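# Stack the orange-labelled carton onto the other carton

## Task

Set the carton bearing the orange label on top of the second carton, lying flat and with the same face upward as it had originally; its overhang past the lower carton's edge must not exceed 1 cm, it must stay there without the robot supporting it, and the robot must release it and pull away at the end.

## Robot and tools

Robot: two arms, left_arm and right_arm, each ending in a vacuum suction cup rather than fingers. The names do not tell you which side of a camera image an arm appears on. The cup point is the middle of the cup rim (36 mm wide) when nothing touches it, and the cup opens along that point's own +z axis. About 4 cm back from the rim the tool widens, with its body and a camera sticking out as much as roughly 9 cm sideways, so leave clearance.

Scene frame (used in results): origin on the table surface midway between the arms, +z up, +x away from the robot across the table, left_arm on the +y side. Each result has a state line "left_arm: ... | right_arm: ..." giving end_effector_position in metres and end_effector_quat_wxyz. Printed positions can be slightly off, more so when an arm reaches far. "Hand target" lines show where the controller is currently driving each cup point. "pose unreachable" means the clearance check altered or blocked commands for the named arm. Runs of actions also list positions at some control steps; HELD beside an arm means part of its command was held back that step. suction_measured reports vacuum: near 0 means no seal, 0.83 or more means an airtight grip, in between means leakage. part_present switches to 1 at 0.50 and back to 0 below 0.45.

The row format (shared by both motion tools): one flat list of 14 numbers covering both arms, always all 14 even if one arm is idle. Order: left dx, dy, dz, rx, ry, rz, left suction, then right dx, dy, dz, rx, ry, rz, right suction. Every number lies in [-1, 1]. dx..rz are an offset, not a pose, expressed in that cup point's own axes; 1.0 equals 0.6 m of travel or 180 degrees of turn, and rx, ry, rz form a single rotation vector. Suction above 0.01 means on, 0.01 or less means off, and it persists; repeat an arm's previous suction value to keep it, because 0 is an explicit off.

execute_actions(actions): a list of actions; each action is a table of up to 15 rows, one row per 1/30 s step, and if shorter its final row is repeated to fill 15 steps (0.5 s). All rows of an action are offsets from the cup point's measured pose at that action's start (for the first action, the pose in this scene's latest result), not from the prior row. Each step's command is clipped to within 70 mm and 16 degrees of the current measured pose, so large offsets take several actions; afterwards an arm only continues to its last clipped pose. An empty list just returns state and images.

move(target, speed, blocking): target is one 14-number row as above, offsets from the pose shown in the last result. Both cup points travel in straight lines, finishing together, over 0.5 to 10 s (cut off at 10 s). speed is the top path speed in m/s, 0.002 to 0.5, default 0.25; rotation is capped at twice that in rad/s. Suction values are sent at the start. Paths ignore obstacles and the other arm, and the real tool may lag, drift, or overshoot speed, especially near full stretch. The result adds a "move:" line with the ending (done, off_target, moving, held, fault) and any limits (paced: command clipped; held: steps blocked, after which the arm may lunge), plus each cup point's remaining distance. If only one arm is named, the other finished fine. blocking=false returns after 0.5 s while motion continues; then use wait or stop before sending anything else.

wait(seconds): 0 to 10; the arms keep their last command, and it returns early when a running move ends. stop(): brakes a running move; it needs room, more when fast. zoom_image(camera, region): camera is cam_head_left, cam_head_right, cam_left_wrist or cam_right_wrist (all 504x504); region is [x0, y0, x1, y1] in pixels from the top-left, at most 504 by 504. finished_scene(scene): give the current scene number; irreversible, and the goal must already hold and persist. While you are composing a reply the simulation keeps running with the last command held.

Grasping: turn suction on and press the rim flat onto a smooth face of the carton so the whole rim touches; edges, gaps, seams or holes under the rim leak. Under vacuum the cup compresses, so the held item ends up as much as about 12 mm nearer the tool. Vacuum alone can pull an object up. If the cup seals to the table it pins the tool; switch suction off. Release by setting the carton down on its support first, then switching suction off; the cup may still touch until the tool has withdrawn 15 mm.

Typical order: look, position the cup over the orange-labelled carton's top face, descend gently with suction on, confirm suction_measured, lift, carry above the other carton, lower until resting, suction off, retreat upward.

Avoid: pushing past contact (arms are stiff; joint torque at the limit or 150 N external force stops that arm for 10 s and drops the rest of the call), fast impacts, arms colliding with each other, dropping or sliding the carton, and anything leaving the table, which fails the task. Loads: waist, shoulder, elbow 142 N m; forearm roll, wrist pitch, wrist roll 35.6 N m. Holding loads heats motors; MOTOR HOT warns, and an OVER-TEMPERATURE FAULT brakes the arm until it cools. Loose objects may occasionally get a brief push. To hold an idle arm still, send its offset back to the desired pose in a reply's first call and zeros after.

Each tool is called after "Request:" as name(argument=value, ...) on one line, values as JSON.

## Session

Request:
execute_actions(actions=[])

Scene clock: 0.00 s.
left_arm: end_effector_position=(+0.4974, +0.5583, +0.3110) suction_measured=0.00 part_present=0 end_effector_quat_wxyz=(+0.001, -0.299, +0.954, +0.001) | right_arm: end_effector_position=(+0.4919, -0.2362, +0.3132) suction_measured=0.00 part_present=0 end_effector_quat_wxyz=(+0.001, +0.158, +0.987, +0.001)
Joint positions: left_arm=[ 0.266  0.134  0.194 -0.001 -1.629  0.261] | right_arm=[ 0.261  0.129  0.194 -0.    -1.632 -0.784]
Joint velocities: left_arm=[ 0.    -0.001  0.001 -0.     0.001 -0.001] | right_arm=[ 0.001 -0.     0.002  0.001 -0.     0.   ]
Hand target (left_arm): +0.497, +0.558, +0.311; +0.001, -0.299, +0.954, +0.001
Hand target (right_arm): +0.492, -0.236, +0.313; +0.001, +0.158, +0.987, +0.001

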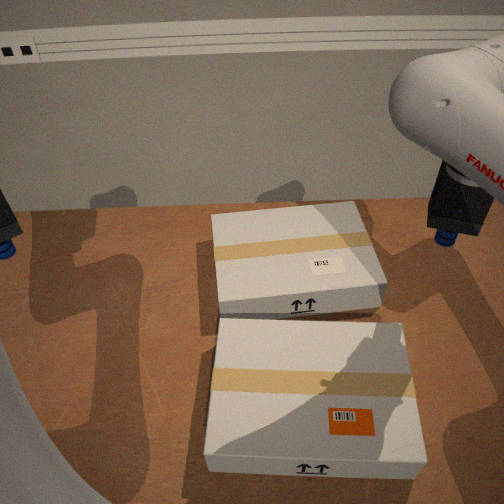

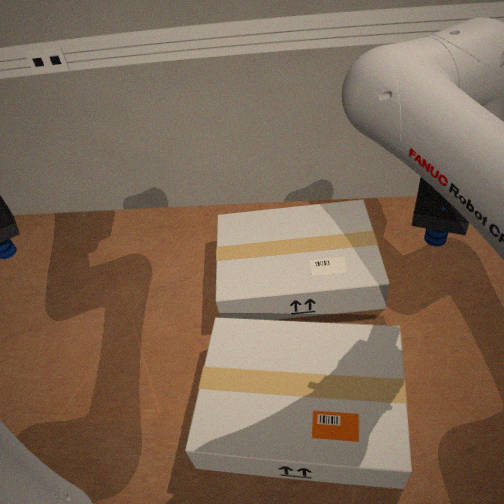

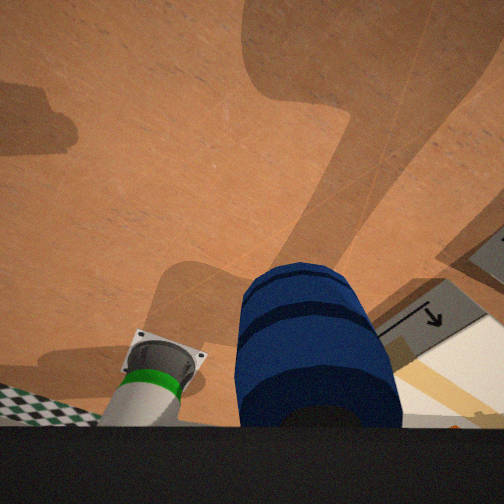

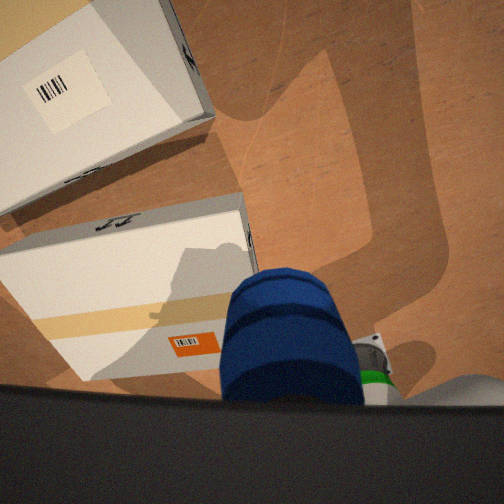

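Request:
zoom_image(camera="cam_head_left", region=[180, 190, 440, 490])

Region (180, 190, 440, 490) of cam_head_left's 504x504 image, scaled by 1.680, with more detail than that image has; it fills the left 437 columns of this view, and the rest is white.

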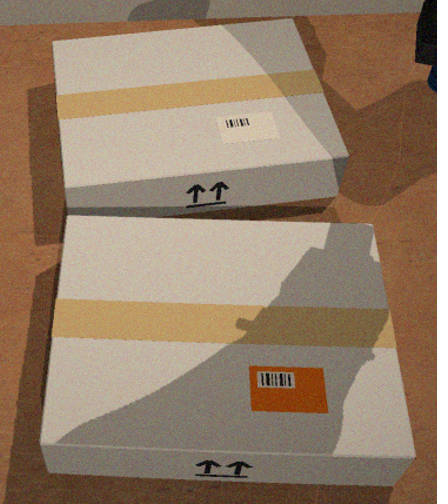

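Request:
move(target=[0.579,-0.4095,0.31,0,0,-0.2833,0, 0.304,0.060,0.3135,0,0,0.4222,0], speed=0.35)

Request:
move(target=[0,0,0.022,0,0,0,0, 0,0,0.022,0,0,0,0], speed=0.05)

Scene clock: 2.67 s.
left_arm: end_effector_position=(+0.3521, +0.1571, +0.1249) suction_measured=0.00 part_present=0 end_effector_quat_wxyz=(+0.001, -0.680, +0.733, -0.001) | right_arm: end_effector_position=(+0.3304, -0.1443, +0.1248) suction_measured=0.00 part_present=0 end_effector_quat_wxyz=(-0.000, +0.732, +0.681, +0.001)
Joint positions: left_arm=[-0.612  0.211 -0.158 -0.001 -1.201  2.028] | right_arm=[ 0.675 -0.1   -0.487 -0.    -1.182 -2.524]
Joint velocities: left_arm=[ 0.001  0.002  0.    -0.    -0.001  0.001] | right_arm=[ 0.001  0.001 -0.001 -0.001 -0.001 -0.001]
Hand target (left_arm): +0.352, +0.157, +0.125; -0.001, +0.680, -0.733, +0.001
Hand target (right_arm): +0.330, -0.144, +0.125; -0.000, +0.732, +0.681, +0.001
Off the commanded pose (left_arm): 0.002 m, 0 deg.
Off the commanded pose (right_arm): 0.001 m, 0 deg.
move: done

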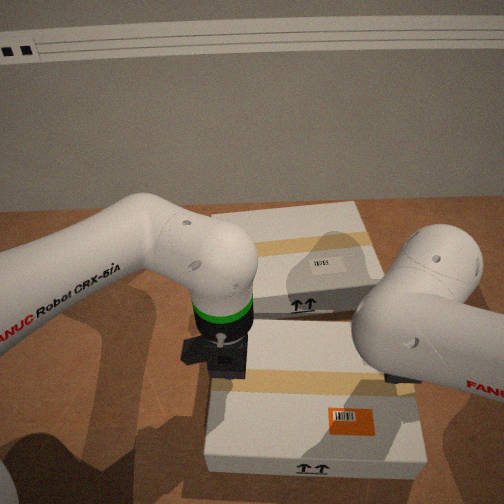

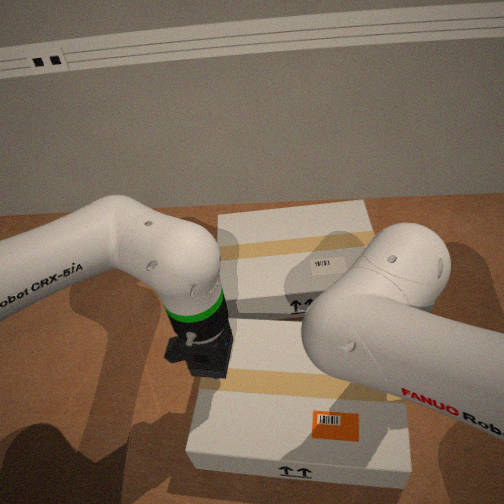

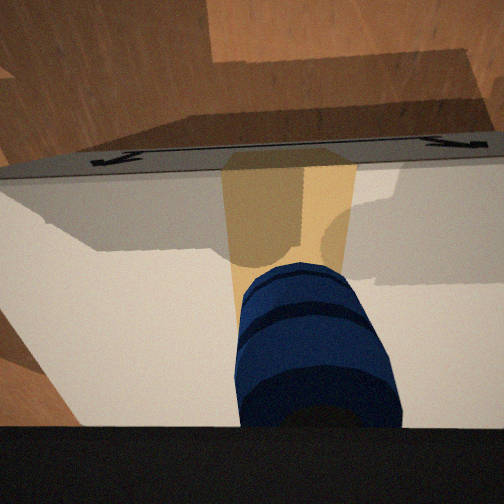

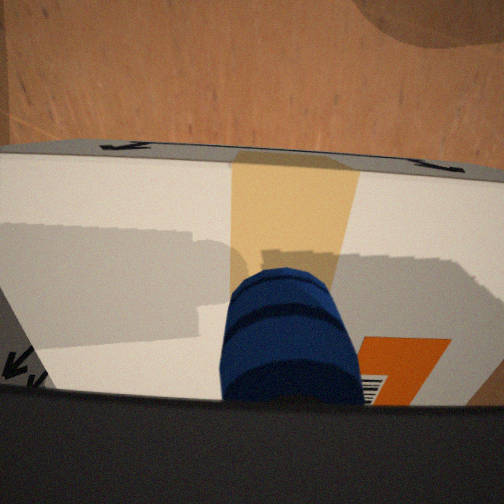

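Scene clock: 3.37 s.
left_arm: end_effector_position=(+0.3521, +0.1571, +0.1117) suction_measured=0.00 part_present=0 end_effector_quat_wxyz=(+0.001, -0.680, +0.733, -0.001) | right_arm: end_effector_position=(+0.3304, -0.1442, +0.1116) suction_measured=0.00 part_present=0 end_effector_quat_wxyz=(-0.000, +0.732, +0.681, +0.001)
Joint positions: left_arm=[-0.612  0.223 -0.176 -0.001 -1.17   2.028] | right_arm=[ 0.675 -0.086 -0.507 -0.    -1.147 -2.524]
Joint velocities: left_arm=[-0.     0.001 -0.     0.    -0.     0.   ] | right_arm=[-0.001  0.001 -0.001 -0.001  0.001  0.   ]
Hand target (left_arm): +0.352, +0.157, +0.112; -0.001, +0.680, -0.733, +0.001
Hand target (right_arm): +0.330, -0.144, +0.112; -0.000, +0.732, +0.681, +0.001
Off the commanded pose (left_arm): 0.000 m, 0 deg.
Off the commanded pose (right_arm): 0.000 m, 0 deg.
move: done

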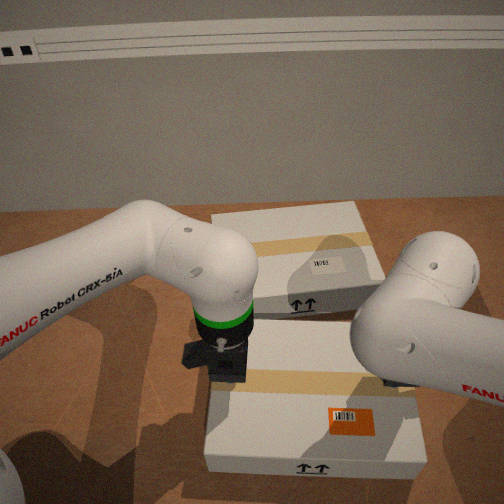

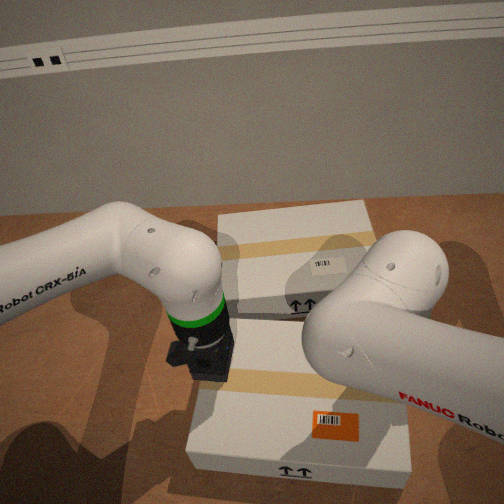

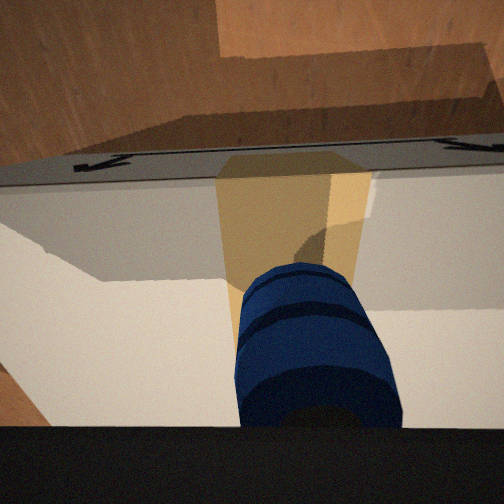

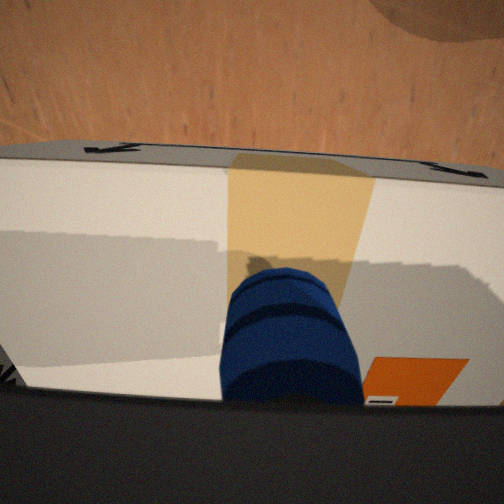

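Request:
move(target=[0.005,0,0.02,0,0,0,0, -0.005,-0.002,0.02,0,0,0,0], speed=0.05)

Request:
move(target=[0,0,0.02,0,0,0,1, 0,0,0.02,0,0,0,1], speed=0.015)

Scene clock: 4.77 s.
left_arm: end_effector_position=(+0.3519, +0.1541, +0.0997) suction_measured=0.00 part_present=0 end_effector_quat_wxyz=(+0.001, -0.680, +0.733, -0.001) | right_arm: end_effector_position=(+0.3290, -0.1471, +0.0996) suction_measured=0.00 part_present=0 end_effector_quat_wxyz=(-0.000, +0.732, +0.681, +0.001)
Joint positions: left_arm=[-0.617  0.239 -0.186 -0.001 -1.144  2.034] | right_arm=[ 0.673 -0.079 -0.531 -0.    -1.115 -2.522]
Joint velocities: left_arm=[ 0.003 -0.001 -0.     0.    -0.002 -0.001] | right_arm=[-0.    -0.    -0.     0.002 -0.001  0.   ]
Hand target (left_arm): +0.352, +0.154, +0.100; -0.001, +0.680, -0.733, +0.001
Hand target (right_arm): +0.329, -0.147, +0.100; -0.000, +0.732, +0.681, +0.001
Off the commanded pose (left_arm): 0.000 m, 0 deg.
Off the commanded pose (right_arm): 0.000 m, 0 deg.
move: done

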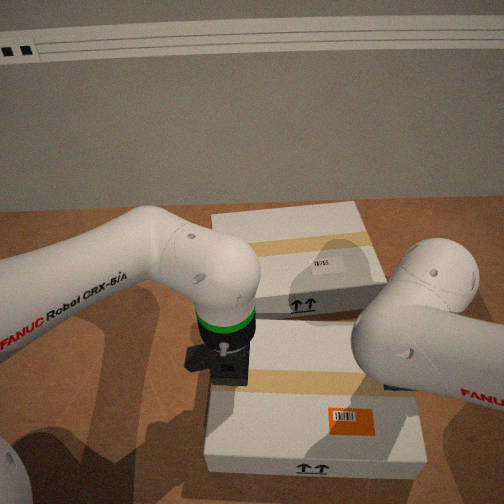

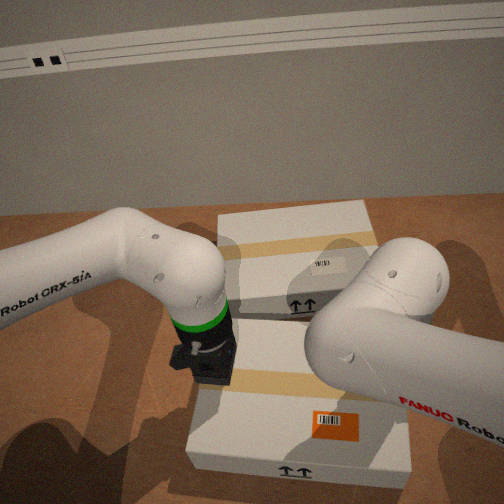

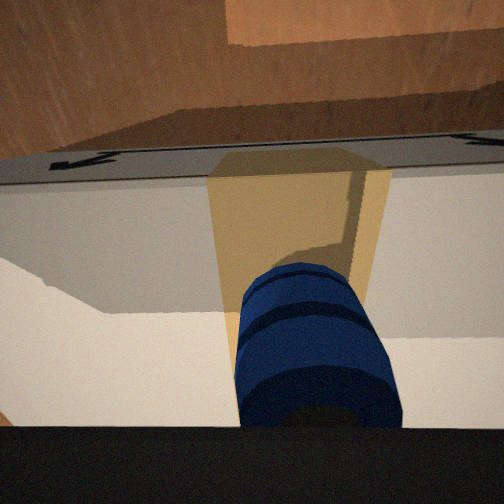

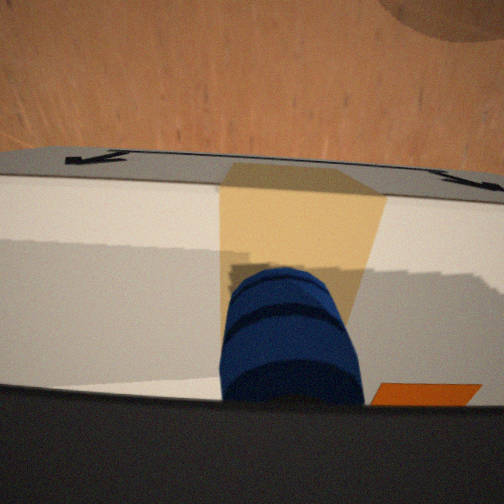

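Scene clock: 5.80 s.
left_arm: end_effector_position=(+0.3519, +0.1541, +0.0877) suction_measured=1.00 part_present=1 end_effector_quat_wxyz=(+0.001, -0.680, +0.733, -0.001) | right_arm: end_effector_position=(+0.3291, -0.1471, +0.0876) suction_measured=0.96 part_present=1 end_effector_quat_wxyz=(-0.000, +0.732, +0.681, +0.001)
Joint positions: left_arm=[-0.618  0.252 -0.201 -0.001 -1.116  2.034] | right_arm=[ 0.673 -0.063 -0.548 -0.    -1.083 -2.522]
Joint velocities: left_arm=[ 0.     0.    -0.001 -0.     0.    -0.   ] | right_arm=[ 0.002 -0.    -0.    -0.001  0.    -0.   ]
Hand target (left_arm): +0.352, +0.154, +0.088; -0.001, +0.680, -0.733, +0.001
Hand target (right_arm): +0.329, -0.147, +0.088; -0.000, +0.732, +0.681, +0.001
Off the commanded pose (left_arm): 0.000 m, 0 deg.
Off the commanded pose (right_arm): 0.000 m, 0 deg.
move: done

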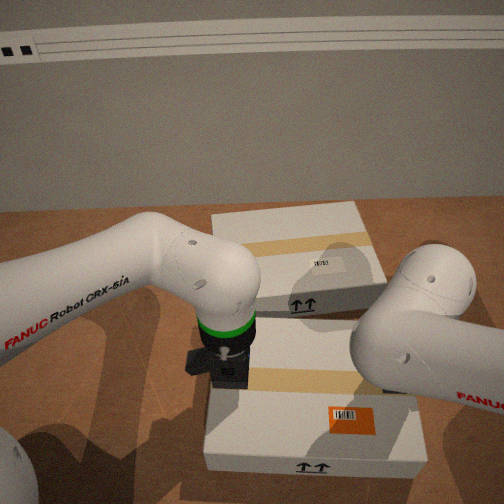

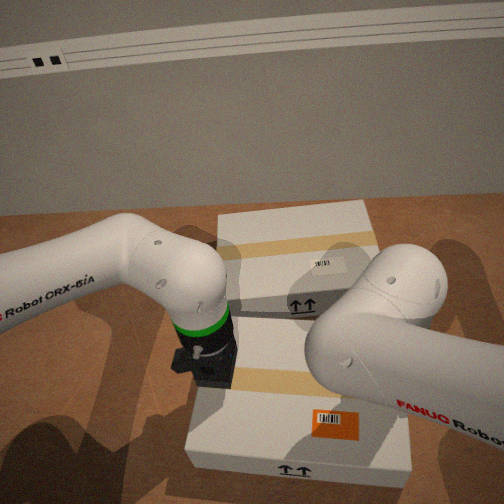

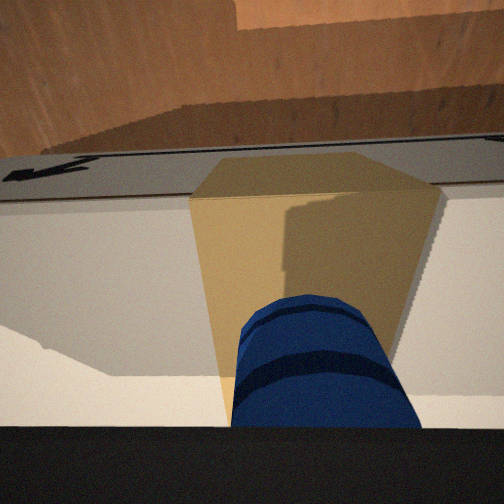

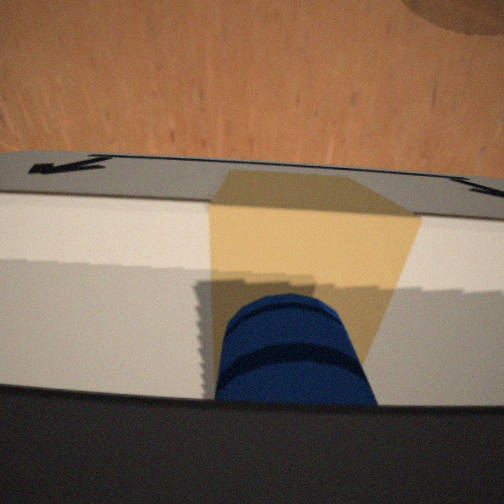

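Request:
move(target=[0,0,-0.204,0,0,0,1, 0,0,-0.204,0,0,0,1], speed=0.08)

Request:
move(target=[-0.0504,-0.5456,0,0,0,-0.0544,1, 0.0577,0.6313,-0.005,0,0,-0.0544,1], speed=0.1)

Request:
move(target=[0,0,0.033,0,0,0,1, 0,0,0.033,0,0,0,1], speed=0.03)

Request:
zoom_image(camera="cam_head_left", region=[190, 230, 400, 340])

Scene clock: 7.83 s.
left_arm: end_effector_position=(+0.3520, +0.1541, +0.2102) suction_measured=1.00 part_present=1 end_effector_quat_wxyz=(+0.001, -0.680, +0.733, -0.001) | right_arm: end_effector_position=(+0.3288, -0.1475, +0.2101) suction_measured=0.96 part_present=1 end_effector_quat_wxyz=(-0.000, +0.732, +0.681, +0.001)
Joint positions: left_arm=[-0.618  0.16  -0.012 -0.001 -1.397  2.034] | right_arm=[ 0.673 -0.171 -0.341 -0.    -1.398 -2.522]
Joint velocities: left_arm=[-0.002  0.002 -0.    -0.     0.     0.   ] | right_arm=[-0.001 -0.     0.001 -0.001  0.001 -0.   ]
Hand target (left_arm): +0.352, +0.154, +0.210; -0.001, +0.680, -0.733, +0.001
Hand target (right_arm): +0.329, -0.147, +0.210; -0.000, +0.732, +0.681, +0.001
Off the commanded pose (left_arm): 0.000 m, 0 deg.
Off the commanded pose (right_arm): 0.000 m, 0 deg.
move: done

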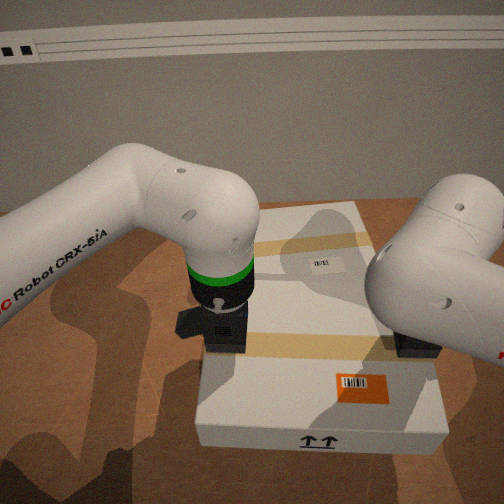

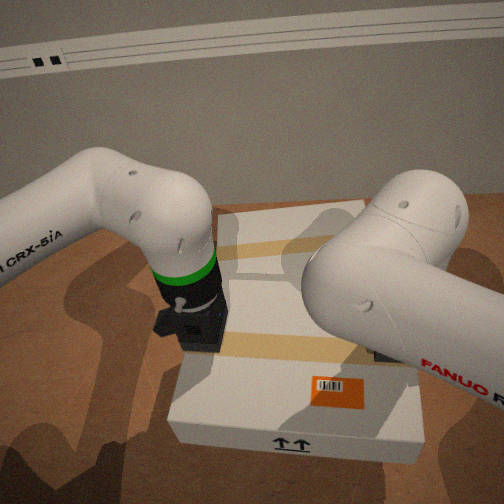

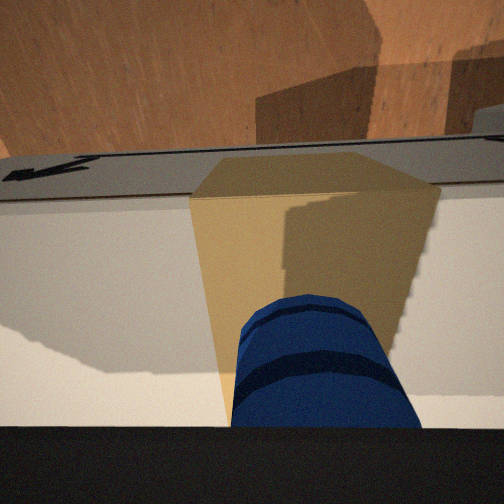

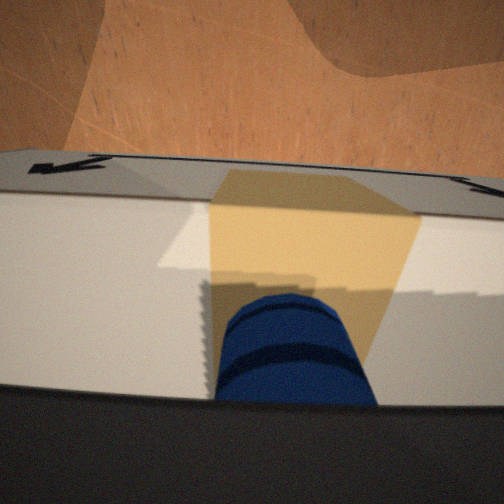

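Scene clock: 12.03 s.
left_arm: end_effector_position=(+0.6806, +0.1607, +0.2096) suction_measured=1.00 part_present=1 end_effector_quat_wxyz=(-0.001, +0.741, -0.672, +0.001) | right_arm: end_effector_position=(+0.7091, -0.1416, +0.2139) suction_measured=0.96 part_present=1 end_effector_quat_wxyz=(+0.000, +0.672, +0.741, +0.001)
Joint positions: left_arm=[-0.391  0.98   1.22  -0.001 -1.809  1.979] | right_arm=[ 0.243  0.799  0.913 -0.    -1.682 -1.921]
Joint velocities: left_arm=[ 0.     0.004  0.008 -0.    -0.004  0.   ] | right_arm=[-0.     0.001  0.001 -0.    -0.001 -0.   ]
Hand target (left_arm): +0.680, +0.160, +0.210; -0.001, +0.741, -0.672, +0.001
Hand target (right_arm): +0.709, -0.142, +0.214; +0.000, +0.672, +0.741, +0.001
Off the commanded pose (left_arm): 0.001 m, 0 deg.
Off the commanded pose (right_arm): 0.001 m, 0 deg.
move: done

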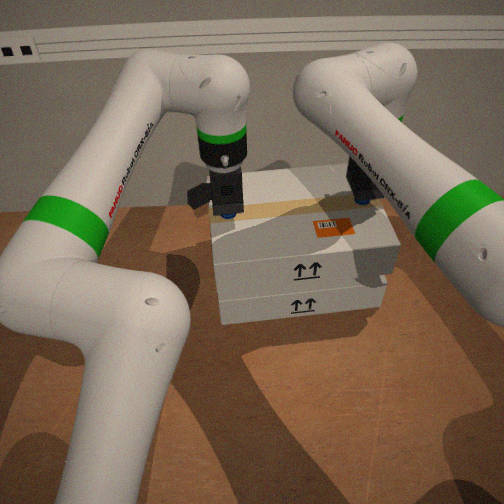

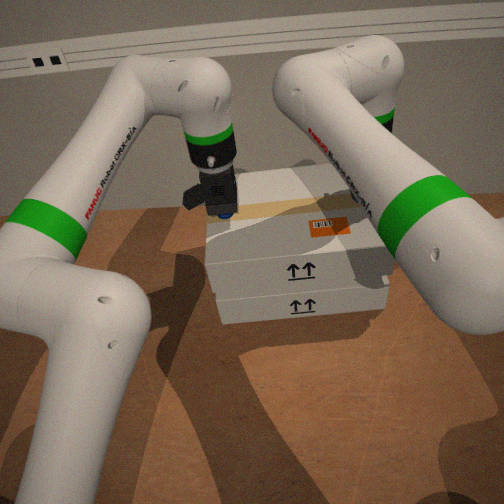

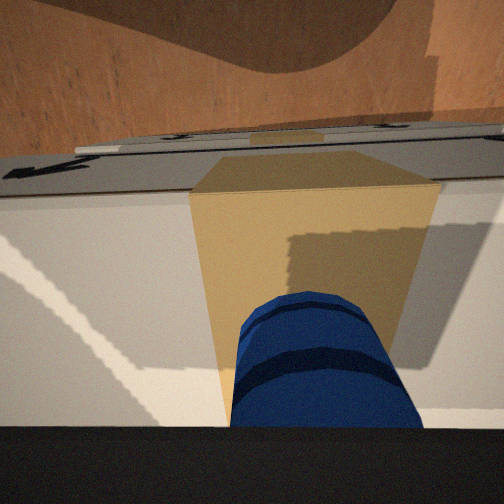

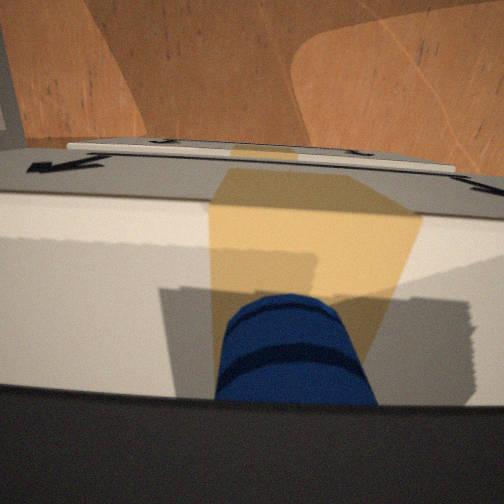

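Scene clock: 12.93 s.
left_arm: end_effector_position=(+0.6806, +0.1607, +0.1898) suction_measured=1.00 part_present=1 end_effector_quat_wxyz=(-0.001, +0.741, -0.672, +0.001) | right_arm: end_effector_position=(+0.7092, -0.1416, +0.1941) suction_measured=0.96 part_present=1 end_effector_quat_wxyz=(+0.000, +0.672, +0.741, +0.001)
Joint positions: left_arm=[-0.391  0.954  1.127 -0.001 -1.742  1.979] | right_arm=[ 0.243  0.792  0.856 -0.    -1.631 -1.921]
Joint velocities: left_arm=[ 0.001 -0.001 -0.001  0.     0.001  0.001] | right_arm=[ 0.     0.    -0.    -0.     0.002  0.   ]
Hand target (left_arm): +0.681, +0.161, +0.190; -0.001, +0.741, -0.672, +0.001
Hand target (right_arm): +0.709, -0.142, +0.194; +0.000, +0.672, +0.741, +0.001
Off the commanded pose (left_arm): 0.000 m, 0 deg.
Off the commanded pose (right_arm): 0.000 m, 0 deg.
move: done

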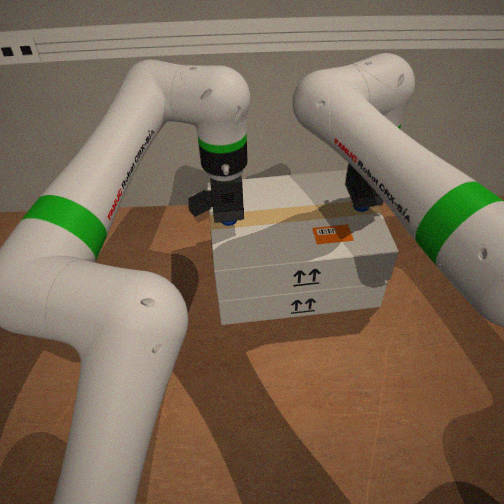

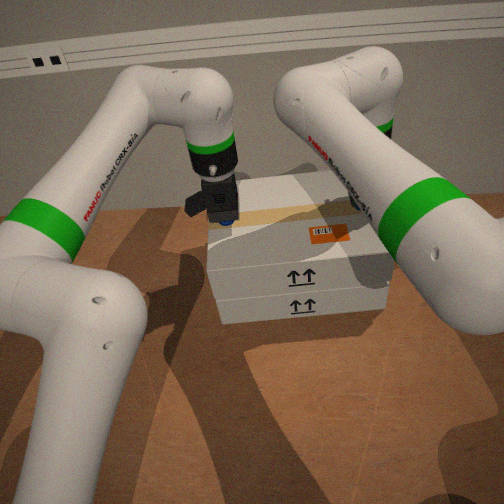

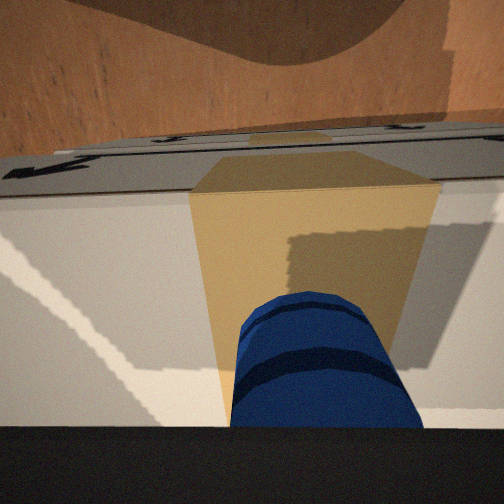

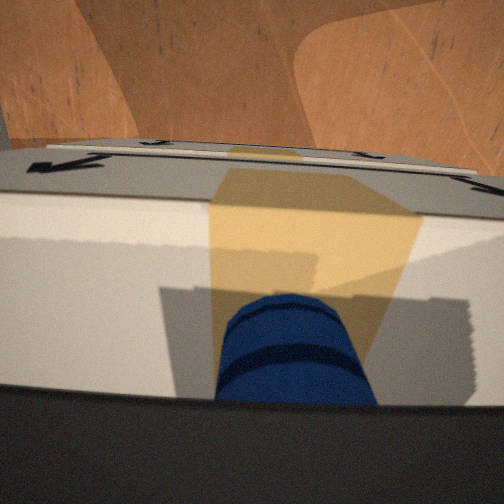

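Region (190, 230, 400, 340) of cam_head_left's 504x504 image, scaled by 2.400, with more detail than that image has; it fills the top 264 rows of this view, and the rest is white.

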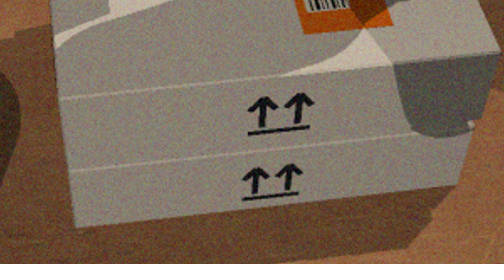

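Request:
zoom_image(camera="cam_right_wrist", region=[180, 120, 432, 230])

Request:
zoom_image(camera="cam_left_wrist", region=[180, 110, 452, 210])

Request:
zoom_image(camera="cam_right_wrist", region=[0, 120, 168, 200])

Request:
zoom_image(camera="cam_right_wrist", region=[336, 140, 504, 220])

Region (180, 120, 432, 230) of cam_right_wrist's 504x504 image, scaled by 2.000, with more detail than that image has; it fills the top 220 rows of this view, and the rest is white.

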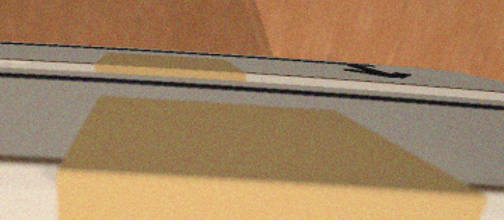

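Region (180, 110, 452, 210) of cam_left_wrist's 504x504 image, scaled by 1.853, with more detail than that image has; it fills the top 185 rows of this view, and the rest is white.

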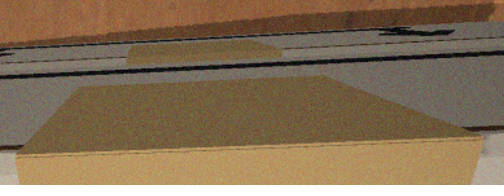

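Region (0, 120, 168, 200) of cam_right_wrist's 504x504 image, scaled by 3.000, with more detail than that image has; it fills the top 240 rows of this view, and the rest is white.

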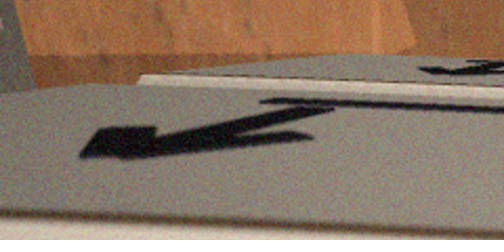

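Region (336, 140, 504, 220) of cam_right_wrist's 504x504 image, scaled by 3.000, with more detail than that image has; it fills the top 240 rows of this view, and the rest is white.

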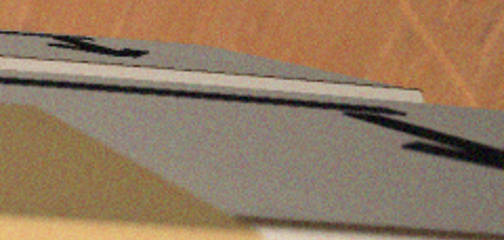

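Request:
move(target=[0,-0.010,0.018,0,0,0,1, 0,0.0115,0.018,0,0,0,1], speed=0.02)

Request:
zoom_image(camera="cam_right_wrist", region=[180, 120, 432, 230])

Request:
zoom_image(camera="cam_left_wrist", region=[180, 110, 452, 210])

Request:
zoom_image(camera="cam_right_wrist", region=[0, 120, 168, 200])

Request:
zoom_image(camera="cam_left_wrist", region=[0, 120, 168, 200])

Request:
zoom_image(camera="cam_head_right", region=[190, 240, 400, 340])

Scene clock: 14.13 s.
left_arm: end_effector_position=(+0.6866, +0.1613, +0.1790) suction_measured=1.00 part_present=1 end_effector_quat_wxyz=(-0.001, +0.741, -0.672, +0.001) | right_arm: end_effector_position=(+0.7161, -0.1409, +0.1834) suction_measured=0.96 part_present=1 end_effector_quat_wxyz=(+0.000, +0.672, +0.741, +0.001)
Joint positions: left_arm=[-0.388  0.973  1.135 -0.001 -1.731  1.976] | right_arm=[ 0.24   0.816  0.871 -0.    -1.622 -1.918]
Joint velocities: left_arm=[ 0.002 -0.    -0.    -0.    -0.    -0.001] | right_arm=[-0.001  0.001 -0.003  0.002 -0.     0.   ]
Hand target (left_arm): +0.687, +0.161, +0.179; -0.001, +0.741, -0.672, +0.001
Hand target (right_arm): +0.716, -0.141, +0.183; +0.000, +0.672, +0.741, +0.001
Off the commanded pose (left_arm): 0.000 m, 0 deg.
Off the commanded pose (right_arm): 0.000 m, 0 deg.
move: done

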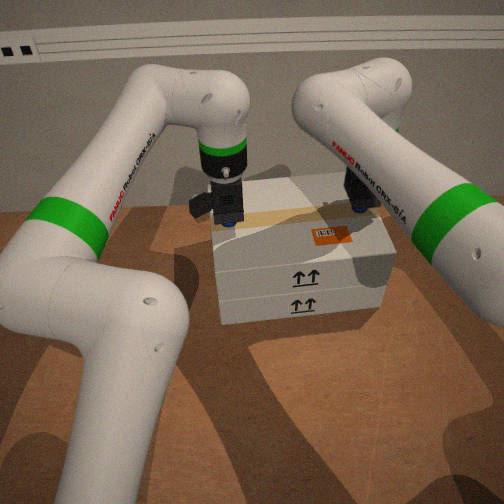

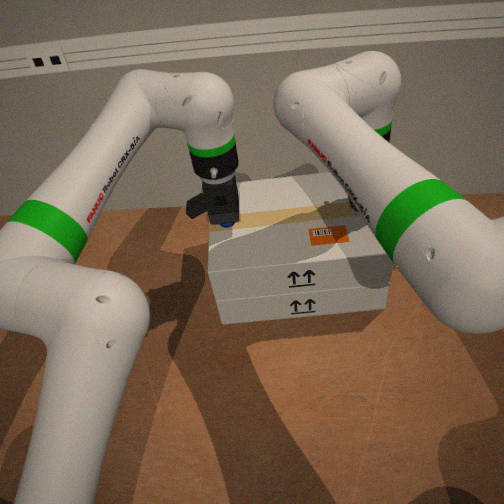

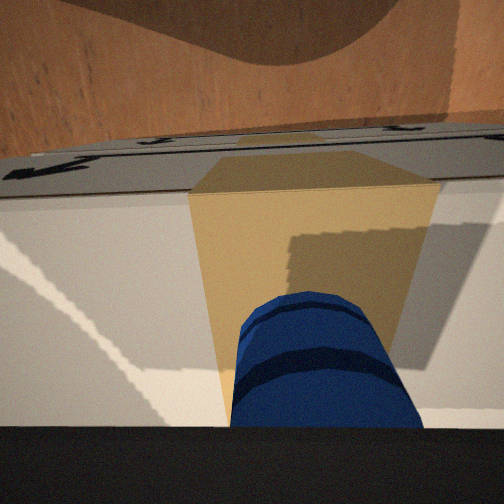

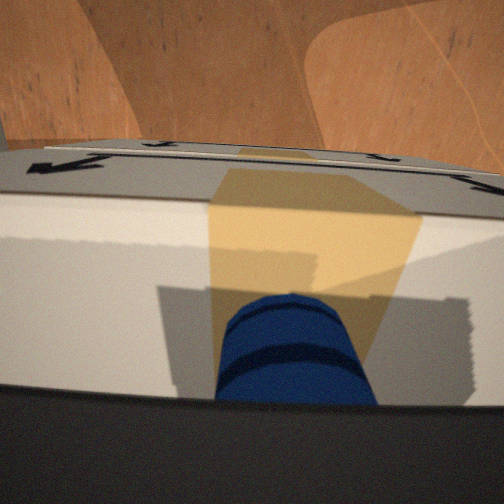

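Region (180, 120, 432, 230) of cam_right_wrist's 504x504 image, scaled by 2.000, with more detail than that image has; it fills the top 220 rows of this view, and the rest is white.

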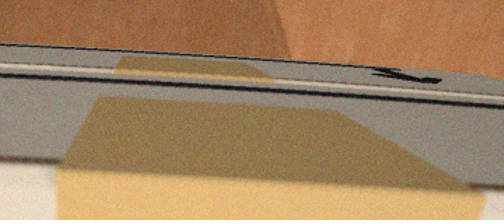

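Region (180, 110, 452, 210) of cam_left_wrist's 504x504 image, scaled by 1.853, with more detail than that image has; it fills the top 185 rows of this view, and the rest is white.

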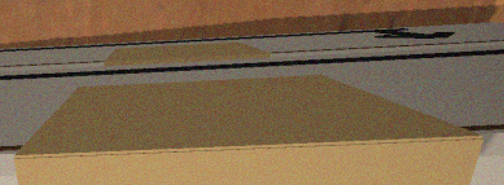

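Region (0, 120, 168, 200) of cam_right_wrist's 504x504 image, scaled by 3.000, with more detail than that image has; it fills the top 240 rows of this view, and the rest is white.

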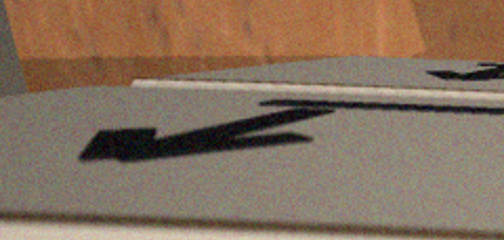

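Region (0, 120, 168, 200) of cam_left_wrist's 504x504 image, scaled by 3.000, with more detail than that image has; it fills the top 240 rows of this view, and the rest is white.

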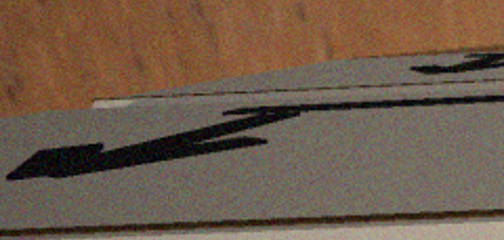

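Region (190, 240, 400, 340) of cam_head_right's 504x504 image, scaled by 2.400, with more detail than that image has; it fills the top 240 rows of this view, and the rest is white.

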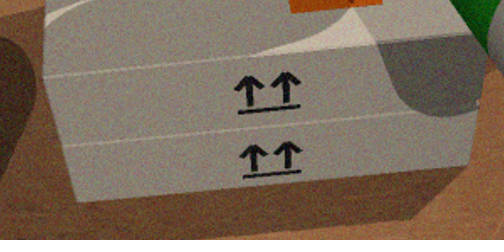

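Request:
move(target=[0,0,0.008,0,0,0,1, 0,0,0.008,0,0,0,1], speed=0.01)

Request:
zoom_image(camera="cam_right_wrist", region=[0, 130, 100, 170])

Request:
zoom_image(camera="cam_left_wrist", region=[0, 135, 100, 175])

Request:
zoom_image(camera="cam_head_left", region=[340, 250, 410, 310])

Request:
zoom_image(camera="cam_head_right", region=[195, 265, 265, 325])

Scene clock: 15.03 s.
left_arm: end_effector_position=(+0.6866, +0.1613, +0.1742) suction_measured=1.00 part_present=1 end_effector_quat_wxyz=(-0.001, +0.741, -0.672, +0.001) | right_arm: end_effector_position=(+0.7161, -0.1409, +0.1786) suction_measured=0.96 part_present=1 end_effector_quat_wxyz=(+0.000, +0.672, +0.741, +0.001)
Joint positions: left_arm=[-0.388  0.969  1.116 -0.001 -1.716  1.976] | right_arm=[ 0.239  0.815  0.858 -0.    -1.611 -1.918]
Joint velocities: left_arm=[ 0.001  0.001 -0.     0.     0.001 -0.001] | right_arm=[ 0.     0.    -0.003  0.001  0.    -0.   ]
Hand target (left_arm): +0.687, +0.161, +0.174; -0.001, +0.741, -0.672, +0.001
Hand target (right_arm): +0.716, -0.141, +0.179; +0.000, +0.672, +0.741, +0.001
Off the commanded pose (left_arm): 0.000 m, 0 deg.
Off the commanded pose (right_arm): 0.000 m, 0 deg.
move: done

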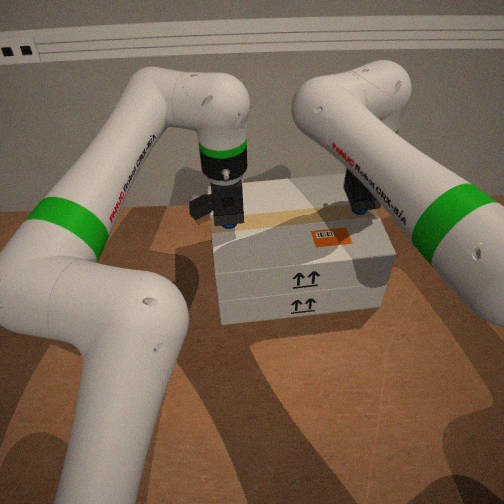

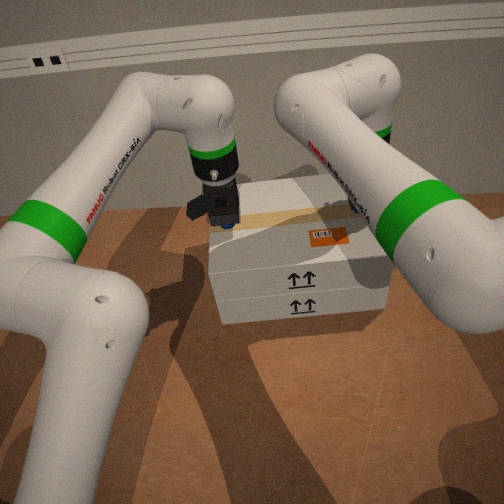

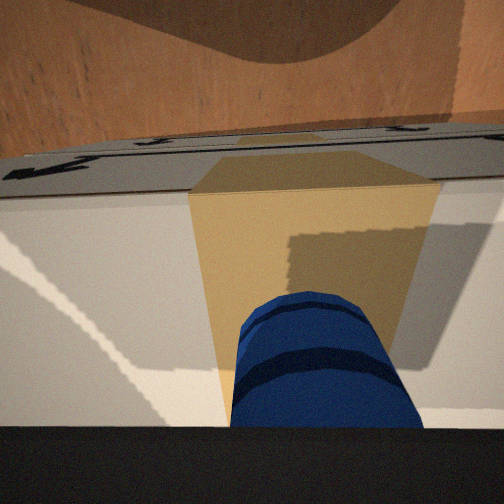

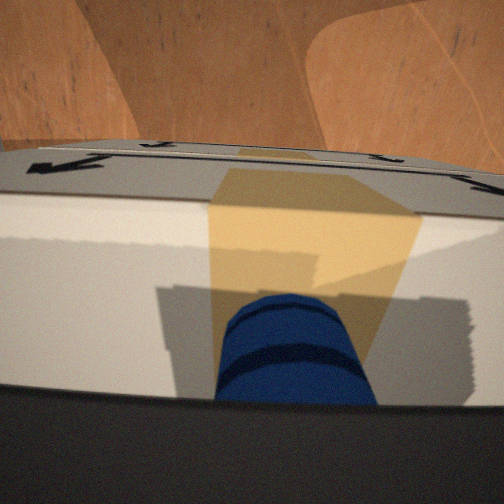

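Region (0, 130, 100, 170) of cam_right_wrist's 504x504 image, scaled by 5.040, with more detail than that image has; it fills the top 202 rows of this view, and the rest is white.

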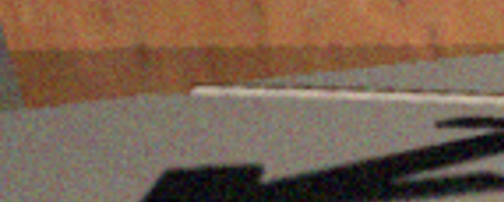

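Region (0, 135, 100, 175) of cam_left_wrist's 504x504 image, scaled by 5.040, with more detail than that image has; it fills the top 202 rows of this view, and the rest is white.

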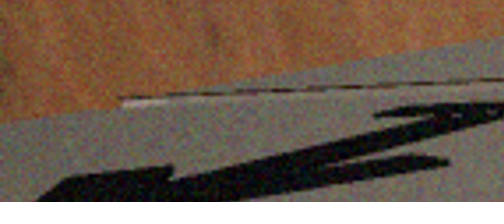

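Region (340, 250, 410, 310) of cam_head_left's 504x504 image, scaled by 7.200, with more detail than that image has; it fills the top 432 rows of this view, and the rest is white.

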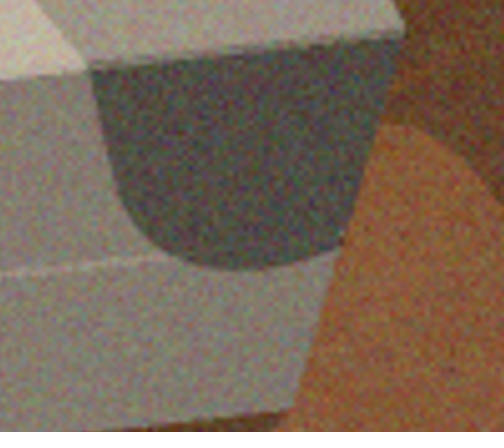

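Region (195, 265, 265, 325) of cam_head_right's 504x504 image, scaled by 7.200, with more detail than that image has; it fills the top 432 rows of this view, and the rest is white.

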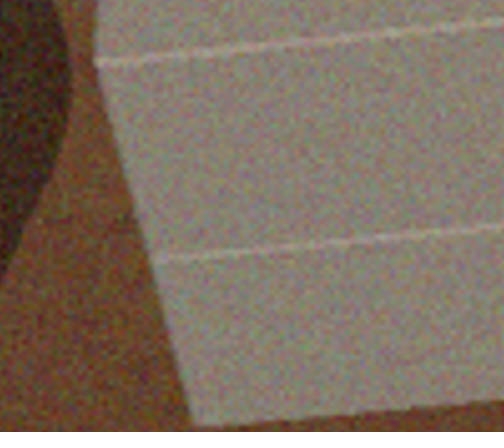

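Request:
move(target=[0,0,0.004,0,0,0,1, 0,0,0.004,0,0,0,1], speed=0.005)

Request:
zoom_image(camera="cam_right_wrist", region=[0, 130, 100, 170])

Request:
zoom_image(camera="cam_left_wrist", region=[0, 135, 100, 175])

Scene clock: 15.87 s.
left_arm: end_effector_position=(+0.6866, +0.1613, +0.1720) suction_measured=1.00 part_present=1 end_effector_quat_wxyz=(-0.001, +0.741, -0.672, +0.001) | right_arm: end_effector_position=(+0.7161, -0.1410, +0.1762) suction_measured=0.96 part_present=1 end_effector_quat_wxyz=(+0.000, +0.672, +0.741, +0.001)
Joint positions: left_arm=[-0.388  0.966  1.107 -0.001 -1.709  1.976] | right_arm=[ 0.239  0.815  0.852 -0.    -1.605 -1.918]
Joint velocities: left_arm=[ 0.    -0.    -0.    -0.     0.001 -0.001] | right_arm=[ 0.001 -0.    -0.     0.001  0.003 -0.   ]
Hand target (left_arm): +0.687, +0.161, +0.172; -0.001, +0.741, -0.672, +0.001
Hand target (right_arm): +0.716, -0.141, +0.176; +0.000, +0.672, +0.741, +0.001
Off the commanded pose (left_arm): 0.000 m, 0 deg.
Off the commanded pose (right_arm): 0.000 m, 0 deg.
move: done

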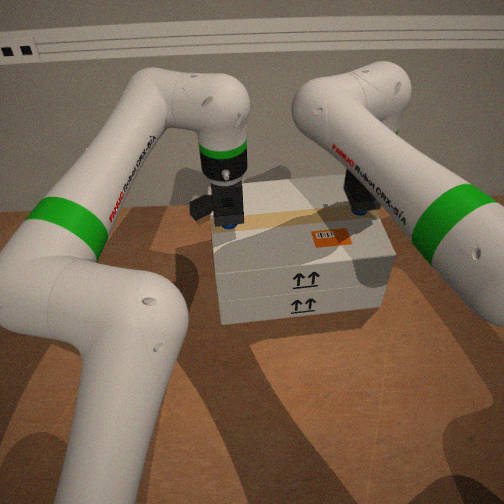

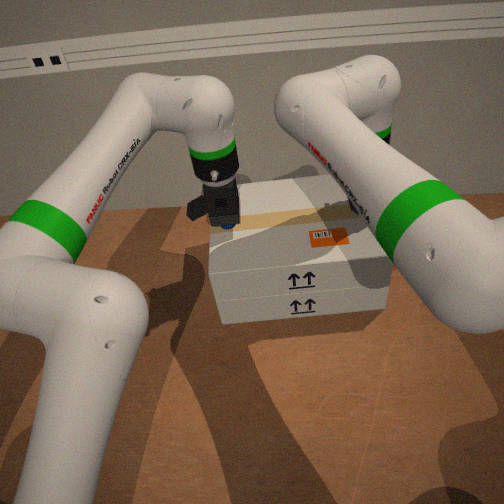

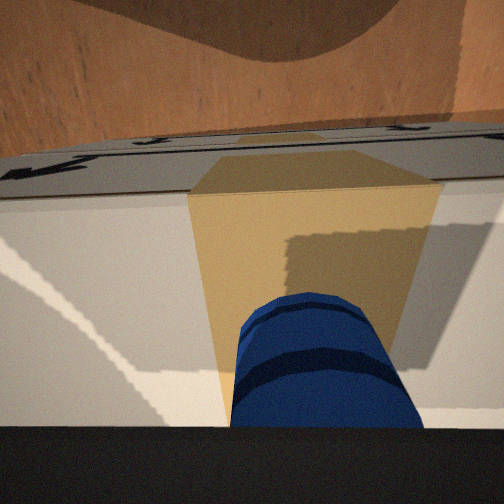

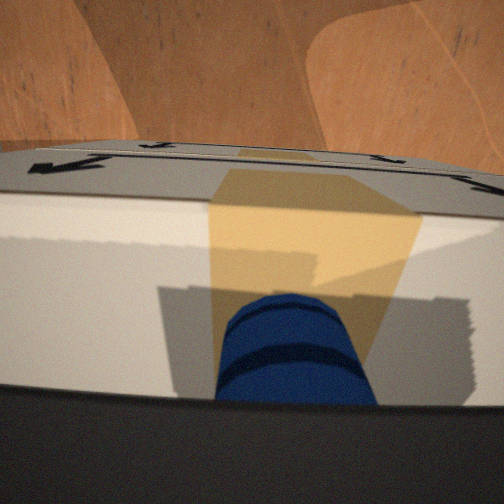

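Region (0, 130, 100, 170) of cam_right_wrist's 504x504 image, scaled by 5.040, with more detail than that image has; it fills the top 202 rows of this view, and the rest is white.

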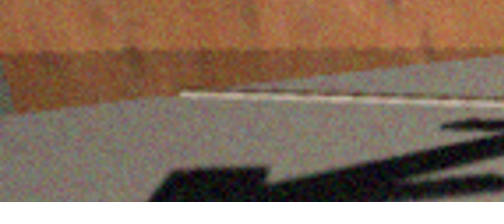

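Region (0, 135, 100, 175) of cam_left_wrist's 504x504 image, scaled by 5.040, with more detail than that image has; it fills the top 202 rows of this view, and the rest is white.

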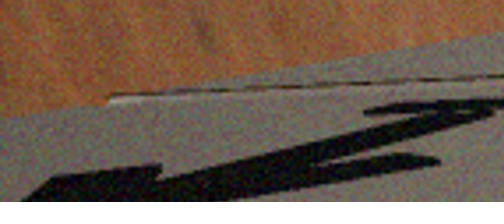

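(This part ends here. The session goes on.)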